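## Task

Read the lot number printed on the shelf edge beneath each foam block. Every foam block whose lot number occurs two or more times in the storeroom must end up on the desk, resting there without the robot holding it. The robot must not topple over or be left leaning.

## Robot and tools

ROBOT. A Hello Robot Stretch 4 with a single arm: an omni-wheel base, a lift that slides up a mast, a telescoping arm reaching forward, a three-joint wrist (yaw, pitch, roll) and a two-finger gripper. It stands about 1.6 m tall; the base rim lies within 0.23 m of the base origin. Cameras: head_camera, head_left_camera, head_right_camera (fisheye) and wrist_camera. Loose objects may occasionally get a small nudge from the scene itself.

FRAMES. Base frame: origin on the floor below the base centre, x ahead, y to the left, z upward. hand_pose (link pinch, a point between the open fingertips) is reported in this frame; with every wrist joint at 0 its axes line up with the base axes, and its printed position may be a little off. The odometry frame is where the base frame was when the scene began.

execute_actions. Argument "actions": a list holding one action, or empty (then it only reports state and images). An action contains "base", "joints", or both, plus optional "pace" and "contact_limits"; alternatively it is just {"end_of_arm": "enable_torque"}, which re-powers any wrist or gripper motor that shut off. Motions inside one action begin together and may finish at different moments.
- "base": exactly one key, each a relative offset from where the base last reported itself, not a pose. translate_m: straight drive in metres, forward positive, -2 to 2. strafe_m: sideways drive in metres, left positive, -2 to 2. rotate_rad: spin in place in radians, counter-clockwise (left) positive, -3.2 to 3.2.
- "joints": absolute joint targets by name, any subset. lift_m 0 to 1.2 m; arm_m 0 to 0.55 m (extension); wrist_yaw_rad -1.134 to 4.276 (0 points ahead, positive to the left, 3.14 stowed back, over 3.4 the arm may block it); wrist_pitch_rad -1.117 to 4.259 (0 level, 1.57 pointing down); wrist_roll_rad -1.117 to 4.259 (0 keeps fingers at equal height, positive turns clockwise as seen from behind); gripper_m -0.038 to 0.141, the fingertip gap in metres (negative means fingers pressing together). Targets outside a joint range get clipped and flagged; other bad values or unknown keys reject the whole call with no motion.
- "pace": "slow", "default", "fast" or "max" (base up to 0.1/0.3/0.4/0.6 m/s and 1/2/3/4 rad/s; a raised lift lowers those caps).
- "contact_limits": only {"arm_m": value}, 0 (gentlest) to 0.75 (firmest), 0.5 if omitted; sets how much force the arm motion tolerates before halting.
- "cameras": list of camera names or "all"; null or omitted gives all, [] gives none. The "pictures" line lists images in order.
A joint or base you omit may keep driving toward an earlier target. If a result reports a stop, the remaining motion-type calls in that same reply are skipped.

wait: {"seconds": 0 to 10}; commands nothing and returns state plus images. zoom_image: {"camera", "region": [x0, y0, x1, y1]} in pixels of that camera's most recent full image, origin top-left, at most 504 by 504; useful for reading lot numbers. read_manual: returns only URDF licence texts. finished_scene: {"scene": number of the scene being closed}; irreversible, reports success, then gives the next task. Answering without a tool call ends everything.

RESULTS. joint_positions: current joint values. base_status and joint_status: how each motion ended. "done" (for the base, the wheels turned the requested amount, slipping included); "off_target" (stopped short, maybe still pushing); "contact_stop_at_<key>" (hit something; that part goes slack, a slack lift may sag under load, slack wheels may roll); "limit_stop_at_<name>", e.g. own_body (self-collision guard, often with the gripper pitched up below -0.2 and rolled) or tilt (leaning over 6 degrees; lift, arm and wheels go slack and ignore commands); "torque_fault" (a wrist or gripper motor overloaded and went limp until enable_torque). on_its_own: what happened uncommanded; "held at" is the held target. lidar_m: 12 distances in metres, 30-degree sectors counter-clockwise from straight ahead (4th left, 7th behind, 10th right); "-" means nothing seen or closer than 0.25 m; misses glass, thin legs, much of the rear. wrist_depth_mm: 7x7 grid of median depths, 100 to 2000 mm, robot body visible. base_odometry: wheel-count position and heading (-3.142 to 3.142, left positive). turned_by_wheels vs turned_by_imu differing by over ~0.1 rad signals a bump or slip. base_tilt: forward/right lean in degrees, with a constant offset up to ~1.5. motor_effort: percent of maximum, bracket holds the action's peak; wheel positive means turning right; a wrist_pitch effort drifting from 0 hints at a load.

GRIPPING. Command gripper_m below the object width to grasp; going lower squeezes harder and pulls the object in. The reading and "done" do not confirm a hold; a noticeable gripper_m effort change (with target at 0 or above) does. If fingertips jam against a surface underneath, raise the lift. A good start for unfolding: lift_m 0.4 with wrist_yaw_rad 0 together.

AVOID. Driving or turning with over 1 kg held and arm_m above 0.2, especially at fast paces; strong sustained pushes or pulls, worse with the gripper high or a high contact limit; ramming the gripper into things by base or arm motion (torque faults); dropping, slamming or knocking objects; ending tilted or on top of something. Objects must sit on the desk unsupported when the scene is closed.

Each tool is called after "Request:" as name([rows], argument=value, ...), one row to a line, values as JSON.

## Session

Request:
execute_actions(actions=[])

Scene clock: 0.00 s.
base_odometry: x=+0.000 y=+0.000 heading=+0.000 (m, m, rad; odometry frame)
turned_by_wheels: +0.000 (rad since the last result)
turned_by_imu: +0.000 (rad since the last result)
base_tilt: forward=-0.1 right=+1.0 (deg)
lidar_m: 0.94 2.36 1.31 0.79 0.66 0.67 0.81 1.45 1.88 1.81 0.76 0.76
base_status: not commanded
joint_positions: lift_m=+0.205 arm_m=+0.002 wrist_yaw_rad=+3.105 wrist_pitch_rad=-0.014 wrist_roll_rad=-0.017 gripper_m=+0.057
joint_status: not commanded
motor_effort: lift_m=+18 arm_m=+0 wrist_yaw_rad=-1 wrist_pitch_rad=-5 wrist_roll_rad=+0 gripper_m=-3 wheel_0=+0 wheel_1=+0 wheel_2=+0 (%)
hand_pose: x=-0.1127 y=+0.0978 z=+0.3873 quat_wxyz=(+0.018, +0.007, -0.009, +1.000) (m; base frame)
wrist_depth_mm: - 135 1160 1008 809 676 591 / - 118 165 1008 809 676 591 / - 128 176 991 809 668 597 / 135 137 1138 976 798 668 585 / 1808 1756 1281 991 778 668 585 / 1229 1308 191 976 193 668 580 / 878 854 946 121 788 627 580
pictures: head_camera, head_left_camera, head_right_camera, wrist_camera
Images, in order (width x height): head_camera 420x560, head_left_camera 420x672, head_right_camera 420x672, wrist_camera 616x392.

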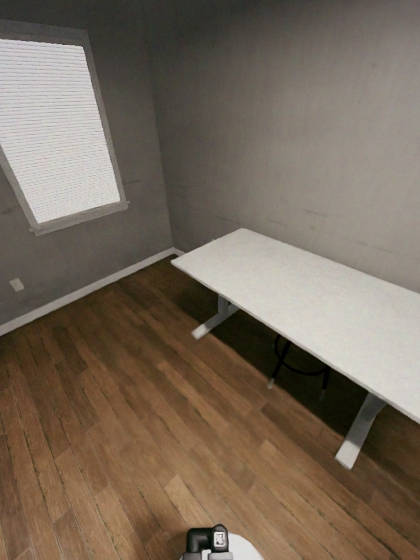

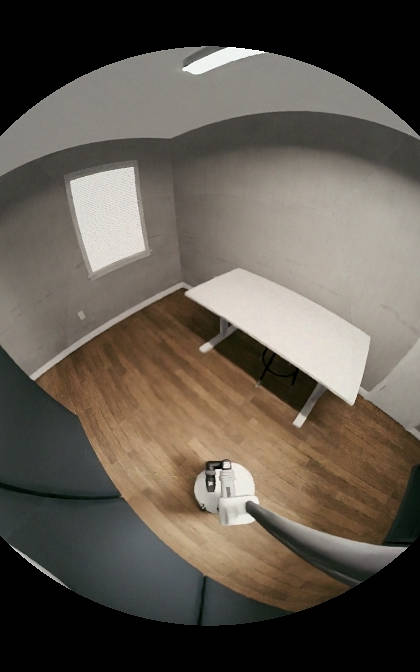

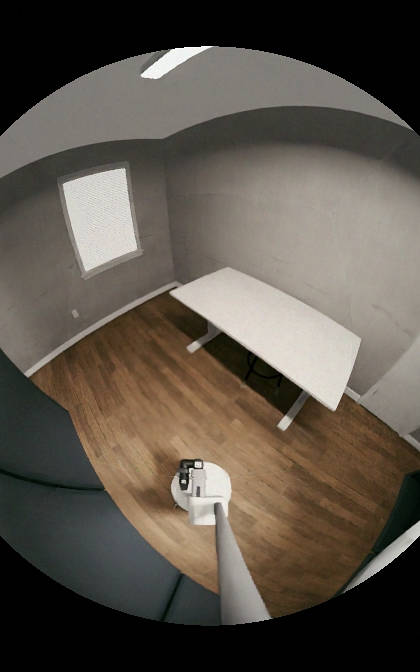

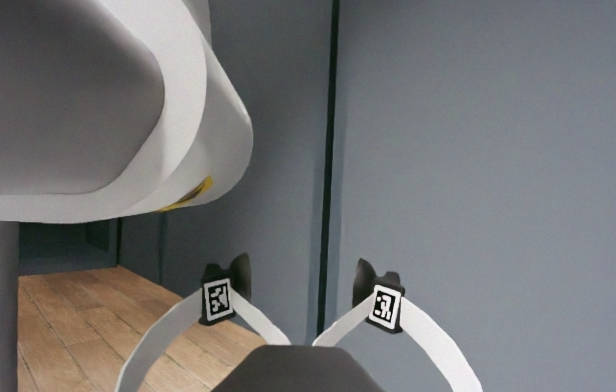

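Mirrored layout.

Request:
execute_actions([
  {"base":{"rotate_rad":-2.3},"joints":{"lift_m":0.45,"wrist_yaw_rad":0.25,"gripper_m":0.141},"pace":"fast"},
], cameras=[])

Request:
execute_actions([
  {"base":{"translate_m":0.8},"pace":"max"},
], cameras=["wrist_camera","head_camera"])

Scene clock: 6.23 s.
base_odometry: x=+0.000 y=+0.000 heading=-2.300 (m, m, rad; odometry frame)
turned_by_wheels: -2.300 (rad since the last result)
turned_by_imu: -2.333 (rad since the last result)
base_tilt: forward=-0.1 right=+1.0 (deg)
lidar_m: 1.88 2.03 0.78 0.76 0.85 1.29 2.40 0.90 0.69 0.67 0.73 1.05
base_status: done
joint_positions: lift_m=+0.450 arm_m=+0.002 wrist_yaw_rad=+0.251 wrist_pitch_rad=-0.014 wrist_roll_rad=-0.017 gripper_m=+0.141
joint_status: all done
motor_effort: lift_m=+21(24) arm_m=+0(0) wrist_yaw_rad=-2(6) wrist_pitch_rad=-6(5) wrist_roll_rad=-2(0) gripper_m=+1(4) wheel_0=+0(10) wheel_1=+0(9) wheel_2=+0(11) (%)
hand_pose: x=+0.4736 y=-0.0131 z=+0.6321 quat_wxyz=(+0.992, -0.008, -0.008, +0.125) (m; base frame)
wrist_depth_mm: 1576 - - - 1756 1661 1576 / 1618 - - - 1983 1863 1756 / 1618 - - - 1756 1808 1618 / 1661 - - - 1921 1863 1661 / 1661 1921 - - 1983 1863 1537 / 1618 217 1756 1983 1661 1756 1661 / 1366 1366 1430 121 1499 1430 1366
pictures: none
No camera images: the call's "cameras" was empty. Leave "cameras" out to get every camera's image.

Scene clock: 9.23 s.
base_odometry: x=-0.533 y=-0.597 heading=-2.300 (m, m, rad; odometry frame)
turned_by_wheels: +0.000 (rad since the last result)
turned_by_imu: -0.003 (rad since the last result)
base_tilt: forward=-0.1 right=+0.9 (deg)
lidar_m: 1.08 1.15 1.54 1.50 0.87 1.11 3.20 0.97 0.76 0.73 0.80 1.11
base_status: done
joint_positions: lift_m=+0.450 arm_m=+0.002 wrist_yaw_rad=+0.250 wrist_pitch_rad=-0.014 wrist_roll_rad=-0.017 gripper_m=+0.141
joint_status: not commanded
motor_effort: lift_m=+20(21) arm_m=+0(0) wrist_yaw_rad=-3(4) wrist_pitch_rad=-5(5) wrist_roll_rad=+1(0) gripper_m=-1(2) wheel_0=+1(9) wheel_1=+1(10) wheel_2=+2(13) (%)
hand_pose: x=+0.4736 y=-0.0132 z=+0.6322 quat_wxyz=(+0.992, -0.008, -0.008, +0.125) (m; base frame)
wrist_depth_mm: 1430 1397 1464 1397 1255 1160 1078 / 1308 1255 1138 931 917 904 854 / 1336 1430 1464 960 1255 1182 1098 / 1336 1464 1464 878 1229 1182 1098 / 1366 1138 1281 891 960 1008 1078 / 1366 216 1464 904 1078 759 1118 / 1229 1205 1308 121 1205 1160 1118
pictures: head_camera, wrist_camera
Images, in order (width x height): head_camera 420x560, wrist_camera 616x392.

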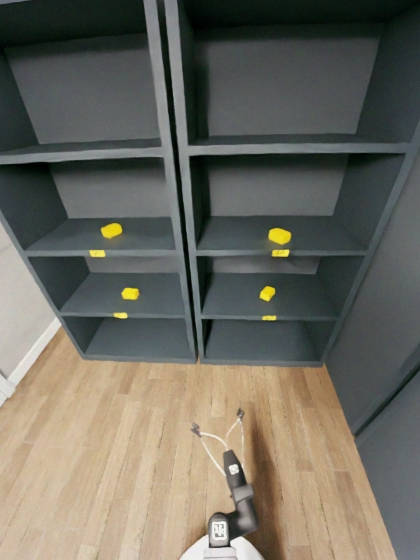

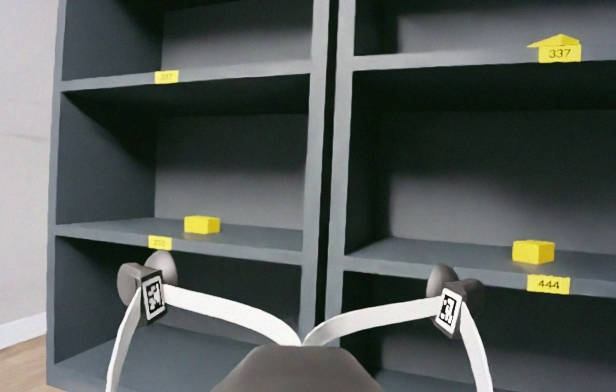

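Request:
execute_actions([
  {"base":{"translate_m":0.3},"joints":{"wrist_yaw_rad":0.7,"lift_m":0.5},"pace":"fast"},
], cameras=["wrist_camera"])

Scene clock: 14.80 s.
base_odometry: x=-0.733 y=-0.820 heading=-2.300 (m, m, rad; odometry frame)
turned_by_wheels: +0.000 (rad since the last result)
turned_by_imu: -0.001 (rad since the last result)
base_tilt: forward=-0.1 right=+1.0 (deg)
lidar_m: 0.77 0.85 1.24 1.47 1.13 1.08 3.52 1.02 0.77 0.75 0.83 0.79
base_status: done
joint_positions: lift_m=+0.500 arm_m=+0.002 wrist_yaw_rad=+0.700 wrist_pitch_rad=-0.014 wrist_roll_rad=-0.017 gripper_m=+0.141
joint_status: all done
motor_effort: lift_m=+21(19) arm_m=+0(0) wrist_yaw_rad=-1(8) wrist_pitch_rad=-6(6) wrist_roll_rad=-1(1) gripper_m=-1(2) wheel_0=+0(8) wheel_1=+1(11) wheel_2=+2(14) (%)
hand_pose: x=+0.4494 y=+0.1189 z=+0.6821 quat_wxyz=(+0.939, -0.006, -0.010, +0.343) (m; base frame)
wrist_depth_mm: 1205 1397 1205 1336 1078 512 469 / 1229 1430 1118 820 768 521 564 / 1229 1464 1205 1336 1118 517 574 / 1255 1430 1229 1366 1118 521 591 / 1255 1430 1138 1182 1060 517 615 / 1255 216 1160 778 597 466 569 / 1255 1366 1205 121 1078 484 477
pictures: wrist_camera
Images, in order (width x height): wrist_camera 616x392.

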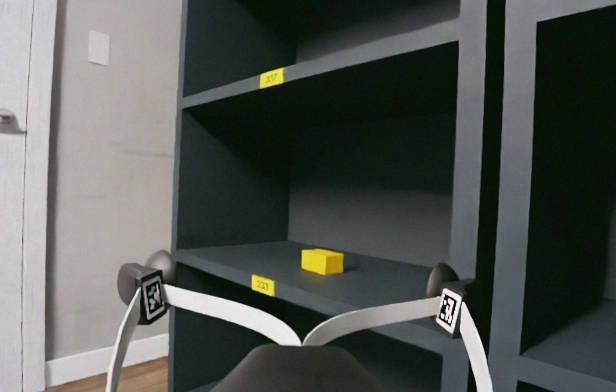

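Probably 337 again; go in front of it.

Request:
execute_actions([
  {"base":{"strafe_m":0.64},"joints":{"wrist_yaw_rad":-0.06},"pace":"fast"},
], cameras=["wrist_camera"])

Request:
execute_actions([
  {"base":{"translate_m":0.15},"joints":{"wrist_pitch_rad":0.3,"lift_m":1.0},"pace":"fast"},
], cameras=["wrist_camera","head_camera"])

Scene clock: 23.53 s.
base_odometry: x=-0.255 y=-1.247 heading=-2.299 (m, m, rad; odometry frame)
turned_by_wheels: +0.000 (rad since the last result)
turned_by_imu: +0.001 (rad since the last result)
base_tilt: forward=-0.2 right=+0.9 (deg)
lidar_m: 0.84 0.89 0.84 0.84 0.89 0.77 0.77 1.88 1.42 1.39 1.13 0.85
base_status: done
joint_positions: lift_m=+0.500 arm_m=+0.002 wrist_yaw_rad=-0.060 wrist_pitch_rad=-0.014 wrist_roll_rad=-0.017 gripper_m=+0.141
joint_status: all done
motor_effort: lift_m=+21(21) arm_m=+0(0) wrist_yaw_rad=-2(6) wrist_pitch_rad=-6(5) wrist_roll_rad=+0(1) gripper_m=-1(0) wheel_0=+3(13) wheel_1=+0(14) wheel_2=+1(3) (%)
hand_pose: x=+0.4552 y=-0.1044 z=+0.6821 quat_wxyz=(+0.999, -0.009, -0.007, -0.030) (m; base frame)
wrist_depth_mm: 627 788 1078 1060 1042 715 603 / 676 854 831 798 768 676 603 / 676 976 1078 1078 1060 768 609 / 683 1008 1078 1078 1060 759 621 / 699 891 1078 1060 1060 732 609 / 634 216 627 640 621 615 609 / 699 1025 1098 121 1078 661 640
pictures: wrist_camera
Images, in order (width x height): wrist_camera 616x392.

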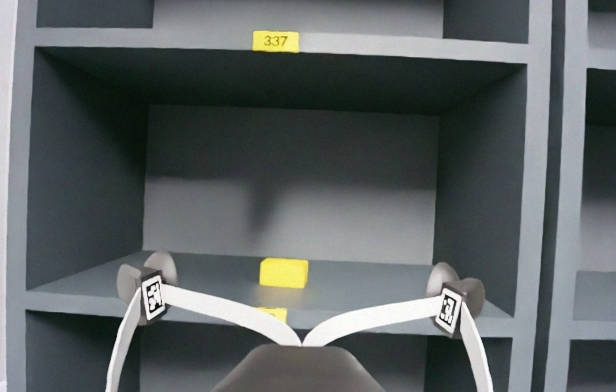

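Scene clock: 25.87 s.
base_odometry: x=-0.355 y=-1.359 heading=-2.299 (m, m, rad; odometry frame)
turned_by_wheels: +0.000 (rad since the last result)
turned_by_imu: +0.000 (rad since the last result)
base_tilt: forward=-0.2 right=+0.9 (deg)
lidar_m: 0.69 0.75 0.82 0.83 0.89 0.94 0.92 1.86 1.43 1.40 0.93 0.71
base_status: done
joint_positions: lift_m=+1.000 arm_m=+0.002 wrist_yaw_rad=-0.060 wrist_pitch_rad=+0.302 wrist_roll_rad=-0.017 gripper_m=+0.141
joint_status: all done
motor_effort: lift_m=+21(23) arm_m=+0(0) wrist_yaw_rad=-2(3) wrist_pitch_rad=-3(3) wrist_roll_rad=+1(1) gripper_m=+1(0) wheel_0=+2(8) wheel_1=+2(8) wheel_2=+0(14) (%)
hand_pose: x=+0.4422 y=-0.1037 z=+1.0922 quat_wxyz=(+0.988, -0.004, +0.151, -0.028) (m; base frame)
wrist_depth_mm: 640 831 842 842 820 809 544 / 654 878 878 866 866 798 539 / 661 904 917 891 917 788 535 / 603 627 647 634 691 676 530 / 621 508 521 530 512 525 500 / 691 831 1008 1042 1025 603 539 / 683 842 904 121 917 683 559
pictures: head_camera, wrist_camera
Images, in order (width x height): head_camera 420x560, wrist_camera 616x392.

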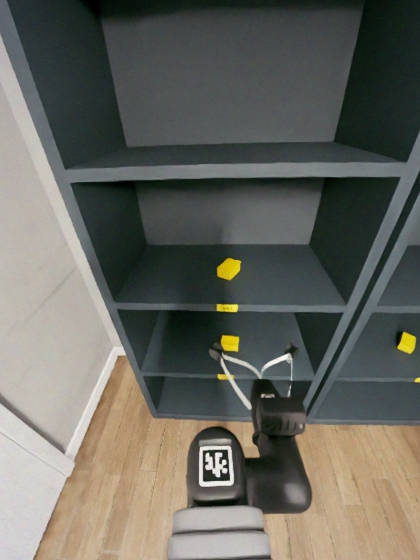

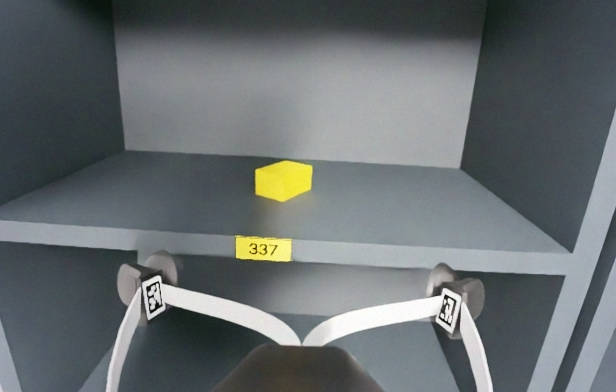

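Request:
execute_actions([
  {"base":{"strafe_m":0.15},"joints":{"wrist_yaw_rad":-0.65,"arm_m":0.2,"lift_m":1.01},"pace":"fast"},
], cameras=[])

Request:
execute_actions([
  {"base":{"translate_m":0.12},"joints":{"arm_m":0.43},"pace":"fast"},
], cameras=["wrist_camera","head_camera"])

Scene clock: 34.43 s.
base_odometry: x=-0.243 y=-1.458 heading=-2.299 (m, m, rad; odometry frame)
turned_by_wheels: +0.000 (rad since the last result)
turned_by_imu: +0.001 (rad since the last result)
base_tilt: forward=-0.2 right=+0.9 (deg)
lidar_m: 0.69 0.74 0.67 0.68 0.72 0.93 0.91 2.08 1.60 1.56 0.94 0.72
base_status: done
joint_positions: lift_m=+1.010 arm_m=+0.198 wrist_yaw_rad=-0.650 wrist_pitch_rad=+0.302 wrist_roll_rad=-0.017 gripper_m=+0.141
joint_status: all done
motor_effort: lift_m=+21(24) arm_m=+9(8) wrist_yaw_rad=-1(8) wrist_pitch_rad=-5(4) wrist_roll_rad=-1(1) gripper_m=+2(0) wheel_0=+1(10) wheel_1=+1(15) wheel_2=+0(0) (%)
hand_pose: x=+0.5358 y=-0.2362 z=+1.1022 quat_wxyz=(+0.937, +0.040, +0.145, -0.314) (m; base frame)
wrist_depth_mm: 597 668 741 798 634 525 1182 / 621 691 778 842 647 544 1281 / 647 715 809 878 668 574 1229 / 627 591 676 691 661 597 878 / 452 459 477 488 559 654 1308 / 351 216 389 878 676 1060 1182 / 324 842 904 121 741 904 1308
pictures: none
No camera images: the call's "cameras" was empty. Leave "cameras" out to get every camera's image.

Scene clock: 36.00 s.
base_odometry: x=-0.323 y=-1.548 heading=-2.299 (m, m, rad; odometry frame)
turned_by_wheels: +0.000 (rad since the last result)
turned_by_imu: -0.001 (rad since the last result)
base_tilt: forward=-0.1 right=+1.0 (deg)
lidar_m: 0.56 0.60 0.62 0.65 0.71 1.04 1.02 2.09 1.60 1.57 0.77 0.61
base_status: done
joint_positions: lift_m=+1.010 arm_m=+0.428 wrist_yaw_rad=-0.650 wrist_pitch_rad=+0.302 wrist_roll_rad=-0.017 gripper_m=+0.141
joint_status: all done
motor_effort: lift_m=+21(21) arm_m=+9(9) wrist_yaw_rad=-3(1) wrist_pitch_rad=-6(4) wrist_roll_rad=+1(1) gripper_m=+0(1) wheel_0=-1(7) wheel_1=+0(6) wheel_2=+0(12) (%)
hand_pose: x=+0.7658 y=-0.2362 z=+1.1022 quat_wxyz=(+0.937, +0.040, +0.145, -0.314) (m; base frame)
wrist_depth_mm: 332 368 410 466 539 535 449 / 345 384 430 492 569 539 452 / 357 399 452 517 603 554 462 / 373 415 477 544 627 564 469 / 389 421 473 488 500 512 469 / 349 325 338 375 347 355 392 / 290 291 297 121 309 310 319
pictures: head_camera, wrist_camera
Images, in order (width x height): head_camera 420x560, wrist_camera 616x392.

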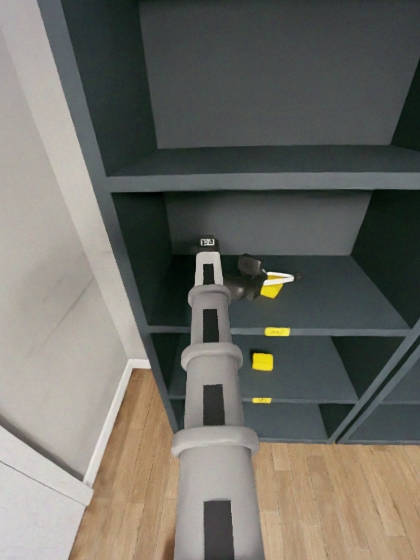

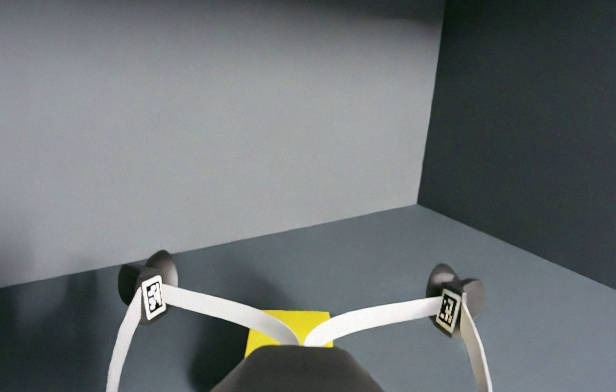

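Request:
execute_actions([
  {"base":{"strafe_m":0.012},"joints":{"lift_m":0.94}},
], cameras=["wrist_camera"])

Request:
execute_actions([
  {"joints":{"gripper_m":0.02}},
], cameras=["wrist_camera"])

Scene clock: 39.90 s.
base_odometry: x=-0.314 y=-1.556 heading=-2.299 (m, m, rad; odometry frame)
turned_by_wheels: +0.000 (rad since the last result)
turned_by_imu: +0.000 (rad since the last result)
base_tilt: forward=-0.1 right=+1.0 (deg)
lidar_m: 0.58 0.62 0.64 0.62 0.71 1.04 1.00 2.12 1.61 1.57 0.78 0.60
base_status: done
joint_positions: lift_m=+0.940 arm_m=+0.428 wrist_yaw_rad=-0.650 wrist_pitch_rad=+0.302 wrist_roll_rad=-0.017 gripper_m=+0.141
joint_status: all done
motor_effort: lift_m=+14(23) arm_m=+9(9) wrist_yaw_rad=-3(3) wrist_pitch_rad=-3(6) wrist_roll_rad=+1(1) gripper_m=+0(1) wheel_0=-2(9) wheel_1=+2(8) wheel_2=+0(0) (%)
hand_pose: x=+0.7658 y=-0.2362 z=+1.0327 quat_wxyz=(+0.937, +0.040, +0.145, -0.314) (m; base frame)
wrist_depth_mm: 332 370 410 469 539 544 452 / 345 384 433 492 569 554 466 / 359 399 452 521 615 564 473 / 375 410 449 484 504 521 469 / 312 320 330 244 345 355 364 / 244 226 233 198 218 246 272 / 202 203 208 121 213 216 226
pictures: wrist_camera
Images, in order (width x height): wrist_camera 616x392.

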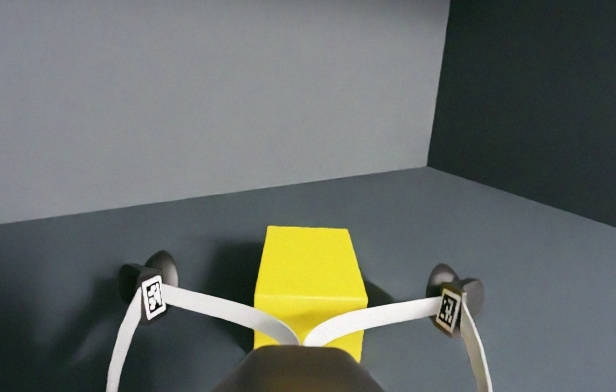

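Scene clock: 42.10 s.
base_odometry: x=-0.314 y=-1.556 heading=-2.299 (m, m, rad; odometry frame)
turned_by_wheels: +0.000 (rad since the last result)
turned_by_imu: +0.000 (rad since the last result)
base_tilt: forward=-0.1 right=+1.0 (deg)
lidar_m: 0.55 0.62 0.65 0.61 0.68 1.06 1.02 2.11 1.63 1.58 0.78 0.59
base_status: not commanded
joint_positions: lift_m=+0.940 arm_m=+0.428 wrist_yaw_rad=-0.650 wrist_pitch_rad=+0.302 wrist_roll_rad=-0.017 gripper_m=+0.020
joint_status: all done
motor_effort: lift_m=+15(15) arm_m=+9(9) wrist_yaw_rad=-1(2) wrist_pitch_rad=-6(6) wrist_roll_rad=+0(1) gripper_m=-15(17) wheel_0=-3(2) wheel_1=+1(1) wheel_2=+0(0) (%)
hand_pose: x=+0.7658 y=-0.2362 z=+1.0326 quat_wxyz=(+0.937, +0.040, +0.145, -0.314) (m; base frame)
wrist_depth_mm: 334 370 413 466 539 544 455 / 345 382 433 492 574 554 462 / 359 399 452 517 609 564 477 / 373 410 449 480 500 521 469 / 312 322 329 236 347 355 364 / 243 236 187 189 187 270 272 / 202 196 206 150 214 207 226
pictures: wrist_camera
Images, in order (width x height): wrist_camera 616x392.

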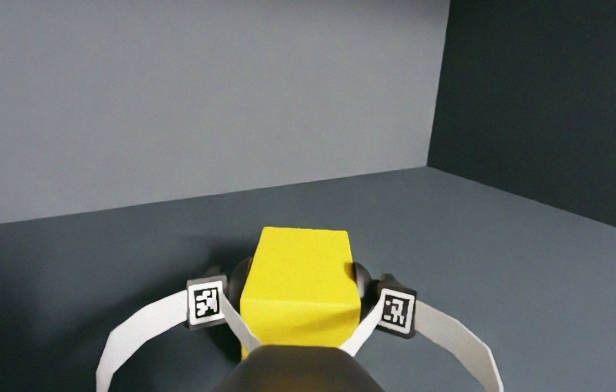

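Request:
execute_actions([
  {"base":{"translate_m":-0.3},"joints":{"lift_m":0.97,"arm_m":0.005},"pace":"fast"},
], cameras=[])

Request:
execute_actions([
  {"joints":{"lift_m":0.66,"wrist_yaw_rad":0.06},"pace":"fast"},
], cameras=["wrist_camera"])

Request:
execute_actions([
  {"base":{"rotate_rad":-3.2},"joints":{"lift_m":0.77,"wrist_yaw_rad":-0.06},"pace":"fast"},
], cameras=["head_camera","wrist_camera"])

Scene clock: 48.47 s.
base_odometry: x=-0.114 y=-1.332 heading=-2.299 (m, m, rad; odometry frame)
turned_by_wheels: +0.000 (rad since the last result)
turned_by_imu: +0.002 (rad since the last result)
base_tilt: forward=-0.1 right=+1.0 (deg)
lidar_m: 0.87 0.89 0.68 0.68 0.72 0.73 0.71 2.07 1.59 1.56 1.16 0.89
base_status: done
joint_positions: lift_m=+0.970 arm_m=+0.007 wrist_yaw_rad=-0.650 wrist_pitch_rad=+0.303 wrist_roll_rad=-0.017 gripper_m=+0.020
joint_status: all done
motor_effort: lift_m=+21(24) arm_m=-9(10) wrist_yaw_rad=+0(1) wrist_pitch_rad=-5(8) wrist_roll_rad=+1(1) gripper_m=-16(17) wheel_0=-1(6) wheel_1=-1(6) wheel_2=-1(12) (%)
hand_pose: x=+0.3437 y=-0.2363 z=+1.0620 quat_wxyz=(+0.937, +0.040, +0.146, -0.315) (m; base frame)
wrist_depth_mm: 891 976 1060 820 1397 1430 1255 / 904 1008 1118 866 1499 1499 1255 / 866 917 946 878 1255 1430 1336 / 634 1060 1229 946 1708 1576 1336 / 1042 1138 1255 236 1397 1499 1336 / 991 976 187 190 187 1576 1366 / 820 820 917 150 1464 1537 1430
pictures: none
No camera images: the call's "cameras" was empty. Leave "cameras" out to get every camera's image.

Scene clock: 50.33 s.
base_odometry: x=-0.114 y=-1.332 heading=-2.299 (m, m, rad; odometry frame)
turned_by_wheels: +0.000 (rad since the last result)
turned_by_imu: +0.000 (rad since the last result)
base_tilt: forward=-0.1 right=+0.9 (deg)
lidar_m: 0.87 0.91 0.70 0.68 0.71 0.73 0.72 2.10 1.59 1.55 1.19 0.90
base_status: not commanded
joint_positions: lift_m=+0.660 arm_m=+0.006 wrist_yaw_rad=+0.060 wrist_pitch_rad=+0.302 wrist_roll_rad=-0.017 gripper_m=+0.020
joint_status: all done
motor_effort: lift_m=+15(21) arm_m=-8(9) wrist_yaw_rad=+0(5) wrist_pitch_rad=-8(6) wrist_roll_rad=+0(1) gripper_m=-16(15) wheel_0=-1(1) wheel_1=-1(0) wheel_2=-1(1) (%)
hand_pose: x=+0.4575 y=-0.0709 z=+0.7525 quat_wxyz=(+0.988, -0.013, +0.150, +0.031) (m; base frame)
wrist_depth_mm: 891 1078 732 904 798 723 699 / 904 1138 831 1060 1008 976 931 / 917 1182 854 1118 1060 1042 960 / 946 1229 854 1025 1060 1042 946 / 960 1336 741 236 741 750 759 / 976 1205 187 189 187 1182 820 / 976 1078 904 150 1060 1025 866
pictures: wrist_camera
Images, in order (width x height): wrist_camera 616x392.

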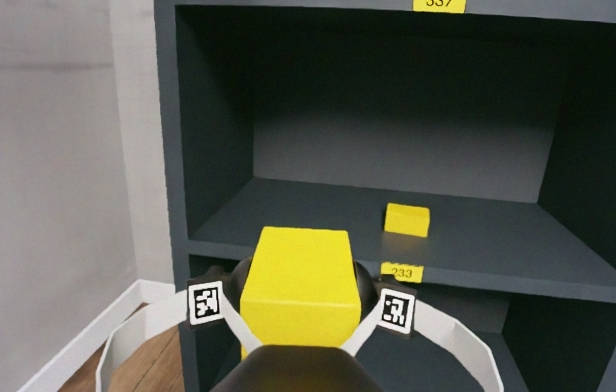

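Scene clock: 52.83 s.
base_odometry: x=-0.115 y=-1.332 heading=+0.784 (m, m, rad; odometry frame)
turned_by_wheels: -3.200 (rad since the last result)
turned_by_imu: -3.246 (rad since the last result)
base_tilt: forward=-0.1 right=+1.0 (deg)
lidar_m: 0.70 2.20 1.62 1.56 1.26 0.93 0.89 0.93 0.69 0.68 0.70 0.71
base_status: done
joint_positions: lift_m=+0.770 arm_m=+0.007 wrist_yaw_rad=-0.060 wrist_pitch_rad=+0.302 wrist_roll_rad=-0.017 gripper_m=+0.020
joint_status: all done
motor_effort: lift_m=+20(24) arm_m=-9(8) wrist_yaw_rad=-2(8) wrist_pitch_rad=-7(6) wrist_roll_rad=+2(1) gripper_m=-16(16) wheel_0=+2(9) wheel_1=+0(14) wheel_2=+2(9) (%)
hand_pose: x=+0.4471 y=-0.1037 z=+0.8621 quat_wxyz=(+0.988, -0.004, +0.151, -0.028) (m; base frame)
wrist_depth_mm: - - - - - 1281 878 / - - - - - 1281 878 / - - - 1366 1499 1160 878 / - - 768 788 809 854 831 / 1921 1921 544 236 569 580 591 / 1499 1430 187 189 187 1118 842 / 1229 1205 1281 150 1205 1042 842
pictures: head_camera, wrist_camera
Images, in order (width x height): head_camera 420x560, wrist_camera 616x392.

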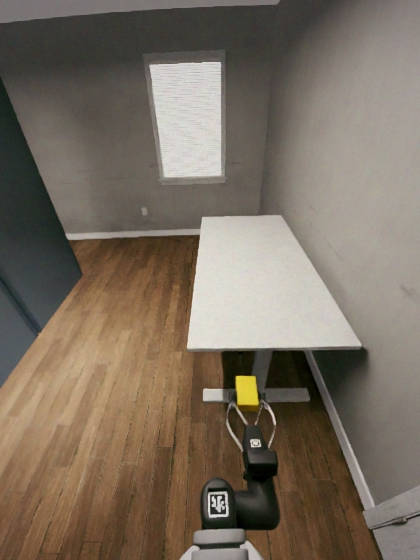

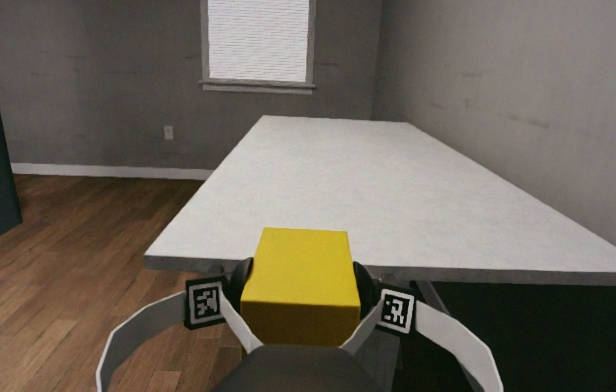

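Request:
execute_actions([
  {"joints":{"lift_m":0.70,"arm_m":0.5,"wrist_yaw_rad":-0.3},"pace":"fast"},
], cameras=[])

Request:
execute_actions([
  {"joints":{"lift_m":0.672}},
], cameras=[])

Request:
execute_actions([
  {"joints":{"gripper_m":0.12}},
], cameras=[])

Request:
execute_actions([
  {"joints":{"lift_m":0.8,"arm_m":0.005,"gripper_m":0.141},"pace":"fast"},
], cameras=["wrist_camera"])

Request:
execute_actions([
  {"base":{"rotate_rad":1.93},"joints":{"wrist_yaw_rad":-0.06},"pace":"fast"},
], cameras=[])

Request:
execute_actions([
  {"base":{"translate_m":0.65},"pace":"max"},
], cameras=[])

Request:
execute_actions([
  {"base":{"rotate_rad":0.7},"joints":{"lift_m":1.0},"pace":"fast"},
], cameras=["head_camera","wrist_camera"])

Scene clock: 65.67 s.
base_odometry: x=-0.115 y=-1.332 heading=+0.784 (m, m, rad; odometry frame)
turned_by_wheels: +0.000 (rad since the last result)
turned_by_imu: +0.000 (rad since the last result)
base_tilt: forward=-0.1 right=+1.0 (deg)
lidar_m: 0.70 2.20 1.63 1.56 1.28 0.93 0.88 0.93 0.71 0.68 0.70 0.73
base_status: not commanded
joint_positions: lift_m=+0.700 arm_m=+0.498 wrist_yaw_rad=-0.300 wrist_pitch_rad=+0.302 wrist_roll_rad=-0.017 gripper_m=+0.020
joint_status: all done
motor_effort: lift_m=+15(17) arm_m=+9(9) wrist_yaw_rad=-2(7) wrist_pitch_rad=-5(9) wrist_roll_rad=-1(0) gripper_m=-13(17) wheel_0=+3(2) wheel_1=+0(0) wheel_2=+2(2) (%)
hand_pose: x=+0.9067 y=-0.1648 z=+0.7926 quat_wxyz=(+0.978, +0.014, +0.150, -0.146) (m; base frame)
wrist_depth_mm: - - - - 1205 842 654 / - - - - 1205 842 661 / - 1060 931 991 1060 854 676 / - 535 554 574 591 609 627 / 370 382 392 236 413 421 430 / 287 282 186 189 186 320 324 / 239 233 245 150 254 247 263
pictures: none
No camera images: the call's "cameras" was empty. Leave "cameras" out to get every camera's image.

Scene clock: 66.57 s.
base_odometry: x=-0.115 y=-1.332 heading=+0.784 (m, m, rad; odometry frame)
turned_by_wheels: +0.000 (rad since the last result)
turned_by_imu: +0.000 (rad since the last result)
base_tilt: forward=+0.0 right=+1.0 (deg)
lidar_m: 0.70 2.19 1.62 1.56 1.28 0.91 0.89 0.92 0.72 0.68 0.70 0.73
base_status: not commanded
joint_positions: lift_m=+0.672 arm_m=+0.498 wrist_yaw_rad=-0.300 wrist_pitch_rad=+0.302 wrist_roll_rad=-0.017 gripper_m=+0.020
joint_status: all done
motor_effort: lift_m=+15(17) arm_m=+9(9) wrist_yaw_rad=-4(1) wrist_pitch_rad=-7(5) wrist_roll_rad=+2(1) gripper_m=-15(16) wheel_0=+2(3) wheel_1=+0(0) wheel_2=+2(2) (%)
hand_pose: x=+0.9067 y=-0.1648 z=+0.7646 quat_wxyz=(+0.978, +0.014, +0.150, -0.146) (m; base frame)
wrist_depth_mm: - - - - 1205 831 661 / - - - - 1229 854 661 / - 759 809 842 904 820 676 / 462 459 473 484 508 521 539 / 315 325 332 235 349 359 366 / 246 240 187 190 187 272 276 / 204 199 208 149 217 210 229
pictures: none
No camera images: the call's "cameras" was empty. Leave "cameras" out to get every camera's image.

Scene clock: 68.43 s.
base_odometry: x=-0.115 y=-1.332 heading=+0.784 (m, m, rad; odometry frame)
turned_by_wheels: +0.000 (rad since the last result)
turned_by_imu: +0.000 (rad since the last result)
base_tilt: forward=-0.1 right=+1.1 (deg)
lidar_m: 0.71 2.20 1.64 1.56 1.27 0.92 0.89 0.93 0.70 0.67 0.70 0.73
base_status: not commanded
joint_positions: lift_m=+0.672 arm_m=+0.498 wrist_yaw_rad=-0.300 wrist_pitch_rad=+0.302 wrist_roll_rad=-0.017 gripper_m=+0.120
joint_status: all done
motor_effort: lift_m=+15(15) arm_m=+9(9) wrist_yaw_rad=-1(3) wrist_pitch_rad=-7(7) wrist_roll_rad=+1(1) gripper_m=+2(14) wheel_0=+2(2) wheel_1=+0(0) wheel_2=+2(2) (%)
hand_pose: x=+0.9067 y=-0.1648 z=+0.7646 quat_wxyz=(+0.978, +0.014, +0.150, -0.146) (m; base frame)
wrist_depth_mm: - - - - 1205 842 654 / - - - - 1229 854 661 / - 768 809 854 904 820 668 / 466 455 473 488 508 525 544 / 319 325 336 248 351 359 366 / 247 234 205 200 213 260 273 / 204 204 210 124 217 218 229
pictures: none
No camera images: the call's "cameras" was empty. Leave "cameras" out to get every camera's image.

Scene clock: 70.53 s.
base_odometry: x=-0.115 y=-1.332 heading=+0.784 (m, m, rad; odometry frame)
turned_by_wheels: +0.000 (rad since the last result)
turned_by_imu: +0.000 (rad since the last result)
base_tilt: forward=-0.1 right=+1.1 (deg)
lidar_m: 0.70 2.21 1.60 1.55 1.28 0.93 0.89 0.92 0.70 0.69 0.71 0.72
base_status: not commanded
joint_positions: lift_m=+0.800 arm_m=+0.007 wrist_yaw_rad=-0.300 wrist_pitch_rad=+0.302 wrist_roll_rad=-0.017 gripper_m=+0.141
joint_status: all done
motor_effort: lift_m=+21(24) arm_m=-9(11) wrist_yaw_rad=-1(2) wrist_pitch_rad=-6(5) wrist_roll_rad=+1(1) gripper_m=+2(2) wheel_0=+3(3) wheel_1=-1(0) wheel_2=+2(2) (%)
hand_pose: x=+0.4147 y=-0.1650 z=+0.8921 quat_wxyz=(+0.978, +0.014, +0.150, -0.147) (m; base frame)
wrist_depth_mm: - - - - 1205 831 647 / - - - - 1205 842 654 / - - 1430 1576 1229 854 668 / - 842 854 878 917 854 668 / 1863 585 603 621 668 732 676 / 1464 500 1078 750 1138 759 676 / 1308 1281 1308 121 1229 831 683
pictures: wrist_camera
Images, in order (width x height): wrist_camera 616x392.

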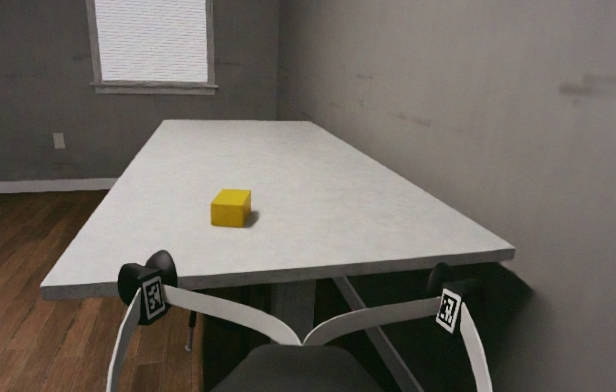

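Scene clock: 72.70 s.
base_odometry: x=-0.114 y=-1.332 heading=+2.714 (m, m, rad; odometry frame)
turned_by_wheels: +1.930 (rad since the last result)
turned_by_imu: +1.958 (rad since the last result)
base_tilt: forward=-0.1 right=+1.0 (deg)
lidar_m: 1.50 0.97 0.88 0.91 0.76 0.67 0.70 0.79 0.71 0.72 1.72 1.55
base_status: done
joint_positions: lift_m=+0.800 arm_m=+0.007 wrist_yaw_rad=-0.060 wrist_pitch_rad=+0.302 wrist_roll_rad=-0.017 gripper_m=+0.141
joint_status: all done
motor_effort: lift_m=+21(21) arm_m=-8(9) wrist_yaw_rad=-1(6) wrist_pitch_rad=-5(5) wrist_roll_rad=+1(0) gripper_m=+1(1) wheel_0=-2(8) wheel_1=-1(13) wheel_2=-3(10) (%)
hand_pose: x=+0.4471 y=-0.1038 z=+0.8922 quat_wxyz=(+0.988, -0.004, +0.151, -0.028) (m; base frame)
wrist_depth_mm: 1255 1397 1366 1281 1182 1098 1042 / 1255 1464 1366 1336 1229 1160 1078 / 1366 1576 1499 1366 1336 1205 1118 / 1281 1430 1576 1430 1366 1229 1182 / 1042 1661 1661 1576 1397 1308 1229 / 1366 1308 1499 1576 1430 1308 1255 / 1182 1229 1336 121 1366 1366 1336
pictures: none
No camera images: the call's "cameras" was empty. Leave "cameras" out to get every camera's image.

Scene clock: 75.73 s.
base_odometry: x=-0.706 y=-1.062 heading=+2.714 (m, m, rad; odometry frame)
turned_by_wheels: +0.000 (rad since the last result)
turned_by_imu: -0.003 (rad since the last result)
base_tilt: forward=-0.1 right=+0.9 (deg)
lidar_m: 0.97 0.72 0.64 0.66 0.81 1.28 1.32 1.09 1.26 1.64 1.05 0.95
base_status: done
joint_positions: lift_m=+0.800 arm_m=+0.007 wrist_yaw_rad=-0.060 wrist_pitch_rad=+0.302 wrist_roll_rad=-0.017 gripper_m=+0.141
joint_status: not commanded
motor_effort: lift_m=+20(20) arm_m=-9(9) wrist_yaw_rad=+2(1) wrist_pitch_rad=-4(6) wrist_roll_rad=-1(1) gripper_m=+3(3) wheel_0=+2(6) wheel_1=+1(7) wheel_2=-1(10) (%)
hand_pose: x=+0.4471 y=-0.1038 z=+0.8922 quat_wxyz=(+0.988, -0.004, +0.151, -0.028) (m; base frame)
wrist_depth_mm: 798 778 741 691 640 597 564 / 820 798 778 723 661 615 585 / 904 854 820 759 707 654 603 / 960 891 866 788 723 668 627 / 931 917 904 831 759 699 661 / 759 809 917 866 778 707 691 / 1118 1078 1042 121 831 759 715
pictures: none
No camera images: the call's "cameras" was empty. Leave "cameras" out to get every camera's image.

Scene clock: 77.27 s.
base_odometry: x=-0.706 y=-1.063 heading=-2.869 (m, m, rad; odometry frame)
turned_by_wheels: +0.700 (rad since the last result)
turned_by_imu: +0.710 (rad since the last result)
base_tilt: forward=-0.1 right=+0.8 (deg)
lidar_m: 0.67 0.64 0.67 0.96 1.28 1.35 1.11 2.29 1.34 0.98 0.95 0.90
base_status: done
joint_positions: lift_m=+1.000 arm_m=+0.007 wrist_yaw_rad=-0.060 wrist_pitch_rad=+0.302 wrist_roll_rad=-0.017 gripper_m=+0.141
joint_status: all done
motor_effort: lift_m=+21(21) arm_m=-9(9) wrist_yaw_rad=+1(1) wrist_pitch_rad=-5(6) wrist_roll_rad=+2(2) gripper_m=+1(1) wheel_0=+0(7) wheel_1=-3(9) wheel_2=+0(8) (%)
hand_pose: x=+0.4471 y=-0.1038 z=+1.0922 quat_wxyz=(+0.988, -0.004, +0.151, -0.028) (m; base frame)
wrist_depth_mm: 715 798 878 991 931 750 683 / 741 820 917 1042 946 768 683 / 778 842 960 1042 946 798 699 / 609 627 640 654 768 831 715 / 452 477 1042 1229 1042 854 723 / 831 917 991 1098 991 809 732 / 750 866 891 121 946 878 750
pictures: head_camera, wrist_camera
Images, in order (width x height): head_camera 420x560, wrist_camera 616x392.

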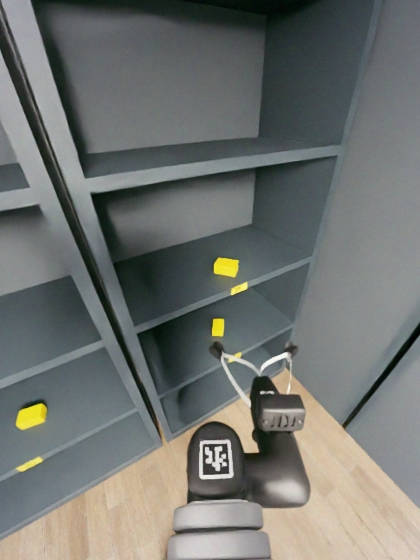

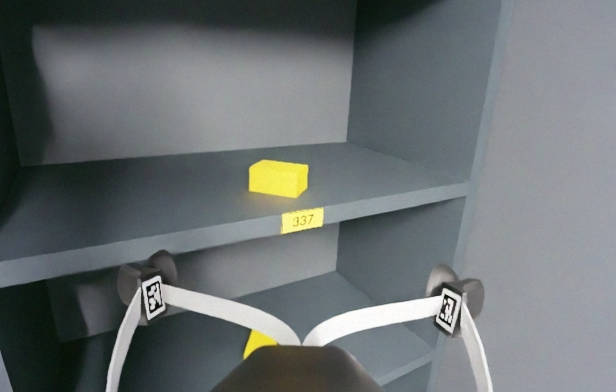

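Request:
execute_actions([
  {"base":{"strafe_m":0.10},"joints":{"wrist_yaw_rad":-0.35,"arm_m":0.48},"pace":"fast"},
], cameras=["wrist_camera","head_camera"])

Scene clock: 85.57 s.
base_odometry: x=-0.679 y=-1.159 heading=-2.869 (m, m, rad; odometry frame)
turned_by_wheels: +0.000 (rad since the last result)
turned_by_imu: +0.001 (rad since the last result)
base_tilt: forward=-0.1 right=+1.0 (deg)
lidar_m: 0.62 0.58 0.62 0.88 1.20 1.29 1.08 1.82 1.45 1.08 1.04 0.84
base_status: done
joint_positions: lift_m=+1.000 arm_m=+0.478 wrist_yaw_rad=-0.350 wrist_pitch_rad=+0.302 wrist_roll_rad=-0.017 gripper_m=+0.141
joint_status: all done
motor_effort: lift_m=+21(21) arm_m=+9(10) wrist_yaw_rad=-4(8) wrist_pitch_rad=-5(6) wrist_roll_rad=+0(2) gripper_m=+2(2) wheel_0=+2(9) wheel_1=+1(12) wheel_2=+0(0) (%)
hand_pose: x=+0.8781 y=-0.1765 z=+1.0922 quat_wxyz=(+0.974, +0.018, +0.150, -0.171) (m; base frame)
wrist_depth_mm: 397 466 549 661 591 512 452 / 410 477 574 691 615 521 462 / 427 496 597 723 640 539 477 / 442 521 597 668 634 554 508 / 424 439 452 466 477 488 535 / 334 310 293 283 330 336 569 / 278 278 263 121 294 309 597
pictures: head_camera, wrist_camera
Images, in order (width x height): head_camera 420x560, wrist_camera 616x392.

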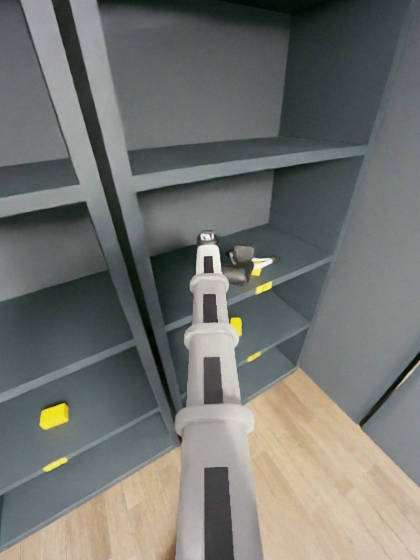

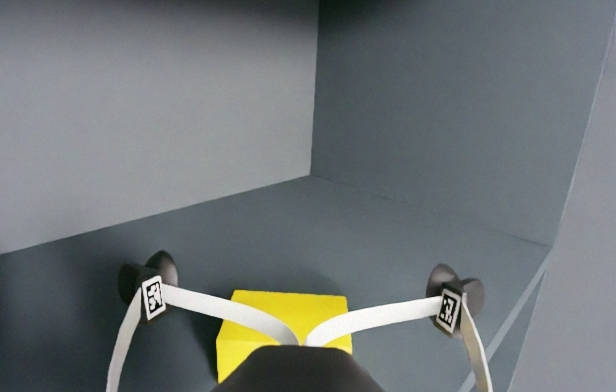

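Request:
execute_actions([
  {"joints":{"lift_m":0.94,"arm_m":0.505}},
], cameras=["wrist_camera"])

Request:
execute_actions([
  {"joints":{"gripper_m":0.05}},
], cameras=["wrist_camera"])

Scene clock: 89.93 s.
base_odometry: x=-0.679 y=-1.159 heading=-2.869 (m, m, rad; odometry frame)
turned_by_wheels: +0.000 (rad since the last result)
turned_by_imu: +0.000 (rad since the last result)
base_tilt: forward=+0.0 right=+1.0 (deg)
lidar_m: 0.63 0.58 0.62 0.89 1.18 1.27 1.10 1.81 1.47 1.07 1.04 0.84
base_status: not commanded
joint_positions: lift_m=+0.940 arm_m=+0.503 wrist_yaw_rad=-0.350 wrist_pitch_rad=+0.302 wrist_roll_rad=-0.017 gripper_m=+0.141
joint_status: all done
motor_effort: lift_m=+15(18) arm_m=+9(9) wrist_yaw_rad=-1(2) wrist_pitch_rad=-6(4) wrist_roll_rad=+0(0) gripper_m=-1(2) wheel_0=+2(2) wheel_1=+1(1) wheel_2=+0(0) (%)
hand_pose: x=+0.9031 y=-0.1765 z=+1.0327 quat_wxyz=(+0.974, +0.018, +0.150, -0.171) (m; base frame)
wrist_depth_mm: 382 442 525 634 585 500 442 / 392 455 554 676 603 512 452 / 407 477 574 691 621 530 466 / 407 452 466 480 496 512 477 / 312 319 310 242 345 355 413 / 243 226 206 206 212 245 544 / 202 202 211 121 213 224 574
pictures: wrist_camera
Images, in order (width x height): wrist_camera 616x392.

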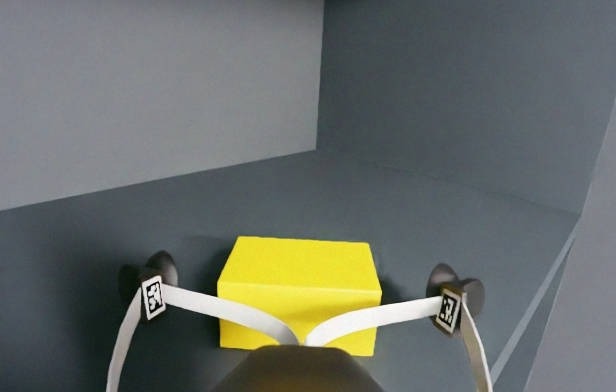

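Scene clock: 91.87 s.
base_odometry: x=-0.679 y=-1.159 heading=-2.869 (m, m, rad; odometry frame)
turned_by_wheels: +0.000 (rad since the last result)
turned_by_imu: +0.000 (rad since the last result)
base_tilt: forward=-0.1 right=+1.0 (deg)
lidar_m: 0.61 0.58 0.64 0.89 1.19 1.27 1.08 1.81 1.46 1.08 1.03 0.83
base_status: not commanded
joint_positions: lift_m=+0.940 arm_m=+0.503 wrist_yaw_rad=-0.350 wrist_pitch_rad=+0.302 wrist_roll_rad=-0.017 gripper_m=+0.050
joint_status: all done
motor_effort: lift_m=+15(15) arm_m=+9(9) wrist_yaw_rad=-1(1) wrist_pitch_rad=-6(4) wrist_roll_rad=-1(1) gripper_m=-15(14) wheel_0=+2(2) wheel_1=+1(1) wheel_2=+0(0) (%)
hand_pose: x=+0.9031 y=-0.1765 z=+1.0327 quat_wxyz=(+0.974, +0.018, +0.150, -0.171) (m; base frame)
wrist_depth_mm: 382 445 525 634 585 496 442 / 394 459 549 676 603 512 452 / 407 477 574 691 621 530 466 / 407 449 462 484 496 508 473 / 312 320 309 235 347 353 415 / 242 229 195 198 191 268 535 / 202 200 204 154 206 206 574
pictures: wrist_camera
Images, in order (width x height): wrist_camera 616x392.

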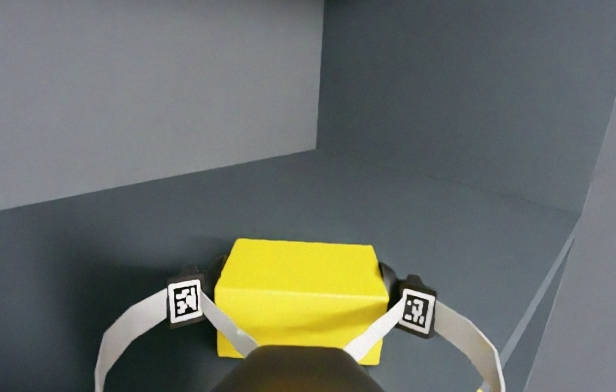

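Request:
execute_actions([
  {"joints":{"lift_m":0.97,"arm_m":0.005},"pace":"fast"},
], cameras=[])

Request:
execute_actions([
  {"base":{"rotate_rad":-2.6},"joints":{"lift_m":0.74},"pace":"fast"},
], cameras=[])

Request:
execute_actions([
  {"base":{"translate_m":1.5},"pace":"max"},
], cameras=[])

Request:
execute_actions([
  {"base":{"rotate_rad":-0.8},"joints":{"arm_m":0.4,"lift_m":0.71},"pace":"fast"},
], cameras=["head_camera","wrist_camera"])

Scene clock: 100.87 s.
base_odometry: x=-0.679 y=-1.159 heading=-2.869 (m, m, rad; odometry frame)
turned_by_wheels: +0.000 (rad since the last result)
turned_by_imu: +0.000 (rad since the last result)
base_tilt: forward=-0.2 right=+0.9 (deg)
lidar_m: 0.62 0.59 0.62 0.88 1.19 1.27 1.05 1.80 1.46 1.09 1.05 0.83
base_status: not commanded
joint_positions: lift_m=+0.970 arm_m=+0.007 wrist_yaw_rad=-0.350 wrist_pitch_rad=+0.302 wrist_roll_rad=-0.017 gripper_m=+0.050
joint_status: all done
motor_effort: lift_m=+21(29) arm_m=-9(10) wrist_yaw_rad=+0(3) wrist_pitch_rad=-6(7) wrist_roll_rad=+2(1) gripper_m=-13(13) wheel_0=+2(2) wheel_1=+1(1) wheel_2=+0(0) (%)
hand_pose: x=+0.4061 y=-0.1766 z=+1.0620 quat_wxyz=(+0.974, +0.018, +0.150, -0.171) (m; base frame)
wrist_depth_mm: 723 842 1008 991 854 768 676 / 750 878 1042 1025 878 788 691 / 759 842 946 991 904 809 715 / 521 544 615 1060 976 842 732 / 433 976 1078 235 991 878 768 / 854 917 195 197 191 854 798 / 820 809 820 154 1078 866 820
pictures: none
No camera images: the call's "cameras" was empty. Leave "cameras" out to get every camera's image.

Scene clock: 103.70 s.
base_odometry: x=-0.679 y=-1.159 heading=+0.814 (m, m, rad; odometry frame)
turned_by_wheels: -2.599 (rad since the last result)
turned_by_imu: -2.637 (rad since the last result)
base_tilt: forward=+0.0 right=+1.0 (deg)
lidar_m: 1.99 1.45 1.08 1.05 0.84 0.61 0.61 0.64 0.90 1.17 1.27 1.06
base_status: done
joint_positions: lift_m=+0.740 arm_m=+0.007 wrist_yaw_rad=-0.350 wrist_pitch_rad=+0.302 wrist_roll_rad=-0.017 gripper_m=+0.050
joint_status: all done
motor_effort: lift_m=+16(24) arm_m=-9(9) wrist_yaw_rad=-1(1) wrist_pitch_rad=-7(6) wrist_roll_rad=+0(1) gripper_m=-15(14) wheel_0=+2(6) wheel_1=+2(10) wheel_2=+2(7) (%)
hand_pose: x=+0.4062 y=-0.1765 z=+0.8325 quat_wxyz=(+0.974, +0.018, +0.150, -0.171) (m; base frame)
wrist_depth_mm: - - - - - 1499 1160 / - - - - - 1499 1205 / - - - 1464 1281 1366 1138 / - - - - 1430 1464 1138 / 1863 1863 1863 235 1205 1537 1160 / 1464 1366 195 196 191 1499 1205 / 1205 1182 1182 154 1229 1229 1229
pictures: none
No camera images: the call's "cameras" was empty. Leave "cameras" out to get every camera's image.

Scene clock: 108.60 s.
base_odometry: x=+0.350 y=-0.068 heading=+0.815 (m, m, rad; odometry frame)
turned_by_wheels: +0.000 (rad since the last result)
turned_by_imu: -0.007 (rad since the last result)
base_tilt: forward=-0.1 right=+0.9 (deg)
lidar_m: 2.13 1.34 1.03 0.98 1.03 1.49 2.13 0.64 0.47 0.44 0.50 0.72
base_status: done
joint_positions: lift_m=+0.740 arm_m=+0.007 wrist_yaw_rad=-0.350 wrist_pitch_rad=+0.302 wrist_roll_rad=-0.017 gripper_m=+0.050
joint_status: not commanded
motor_effort: lift_m=+18(17) arm_m=-9(9) wrist_yaw_rad=-3(2) wrist_pitch_rad=-6(7) wrist_roll_rad=-2(1) gripper_m=-16(15) wheel_0=+0(7) wheel_1=+1(9) wheel_2=+0(14) (%)
hand_pose: x=+0.4062 y=-0.1765 z=+0.8324 quat_wxyz=(+0.974, +0.018, +0.150, -0.171) (m; base frame)
wrist_depth_mm: 1537 1618 1708 1863 1983 1537 1229 / 1576 1708 1808 1921 - 1576 1229 / 1708 1863 1921 - - 1576 1205 / 1756 1863 - - 878 750 778 / 1808 1863 1863 234 1983 569 525 / 1464 1366 195 197 190 1008 430 / 1205 1205 1182 154 1205 1205 1229
pictures: none
No camera images: the call's "cameras" was empty. Leave "cameras" out to get every camera's image.

Scene clock: 110.50 s.
base_odometry: x=+0.350 y=-0.068 heading=+0.015 (m, m, rad; odometry frame)
turned_by_wheels: -0.800 (rad since the last result)
turned_by_imu: -0.811 (rad since the last result)
base_tilt: forward=-0.1 right=+1.0 (deg)
lidar_m: 0.56 1.02 2.18 1.13 0.98 0.99 1.17 2.10 2.09 0.53 0.45 0.45
base_status: done
joint_positions: lift_m=+0.710 arm_m=+0.398 wrist_yaw_rad=-0.350 wrist_pitch_rad=+0.302 wrist_roll_rad=-0.017 gripper_m=+0.050
joint_status: all done
motor_effort: lift_m=+15(21) arm_m=+9(10) wrist_yaw_rad=-2(0) wrist_pitch_rad=-6(8) wrist_roll_rad=+0(1) gripper_m=-16(13) wheel_0=+1(8) wheel_1=+2(10) wheel_2=+0(7) (%)
hand_pose: x=+0.7981 y=-0.1765 z=+0.8026 quat_wxyz=(+0.974, +0.018, +0.150, -0.171) (m; base frame)
wrist_depth_mm: 1205 1042 917 809 732 668 615 / 1308 1118 976 866 768 691 640 / 1397 1118 946 866 788 715 661 / 549 569 585 609 627 647 661 / 392 402 387 234 433 445 452 / 306 289 195 198 191 336 340 / 253 252 249 154 258 260 277
pictures: head_camera, wrist_camera
Images, in order (width x height): head_camera 420x560, wrist_camera 616x392.

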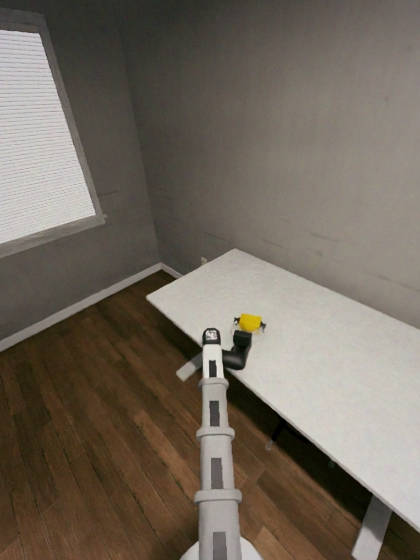

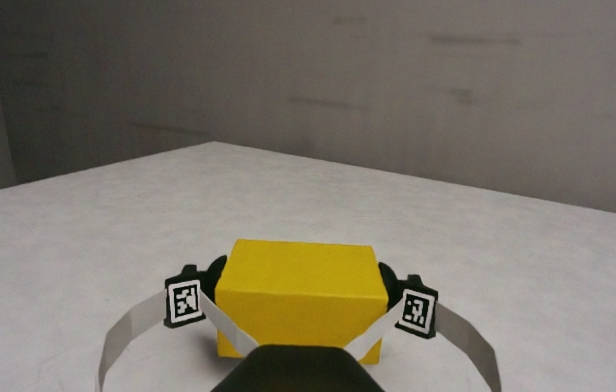

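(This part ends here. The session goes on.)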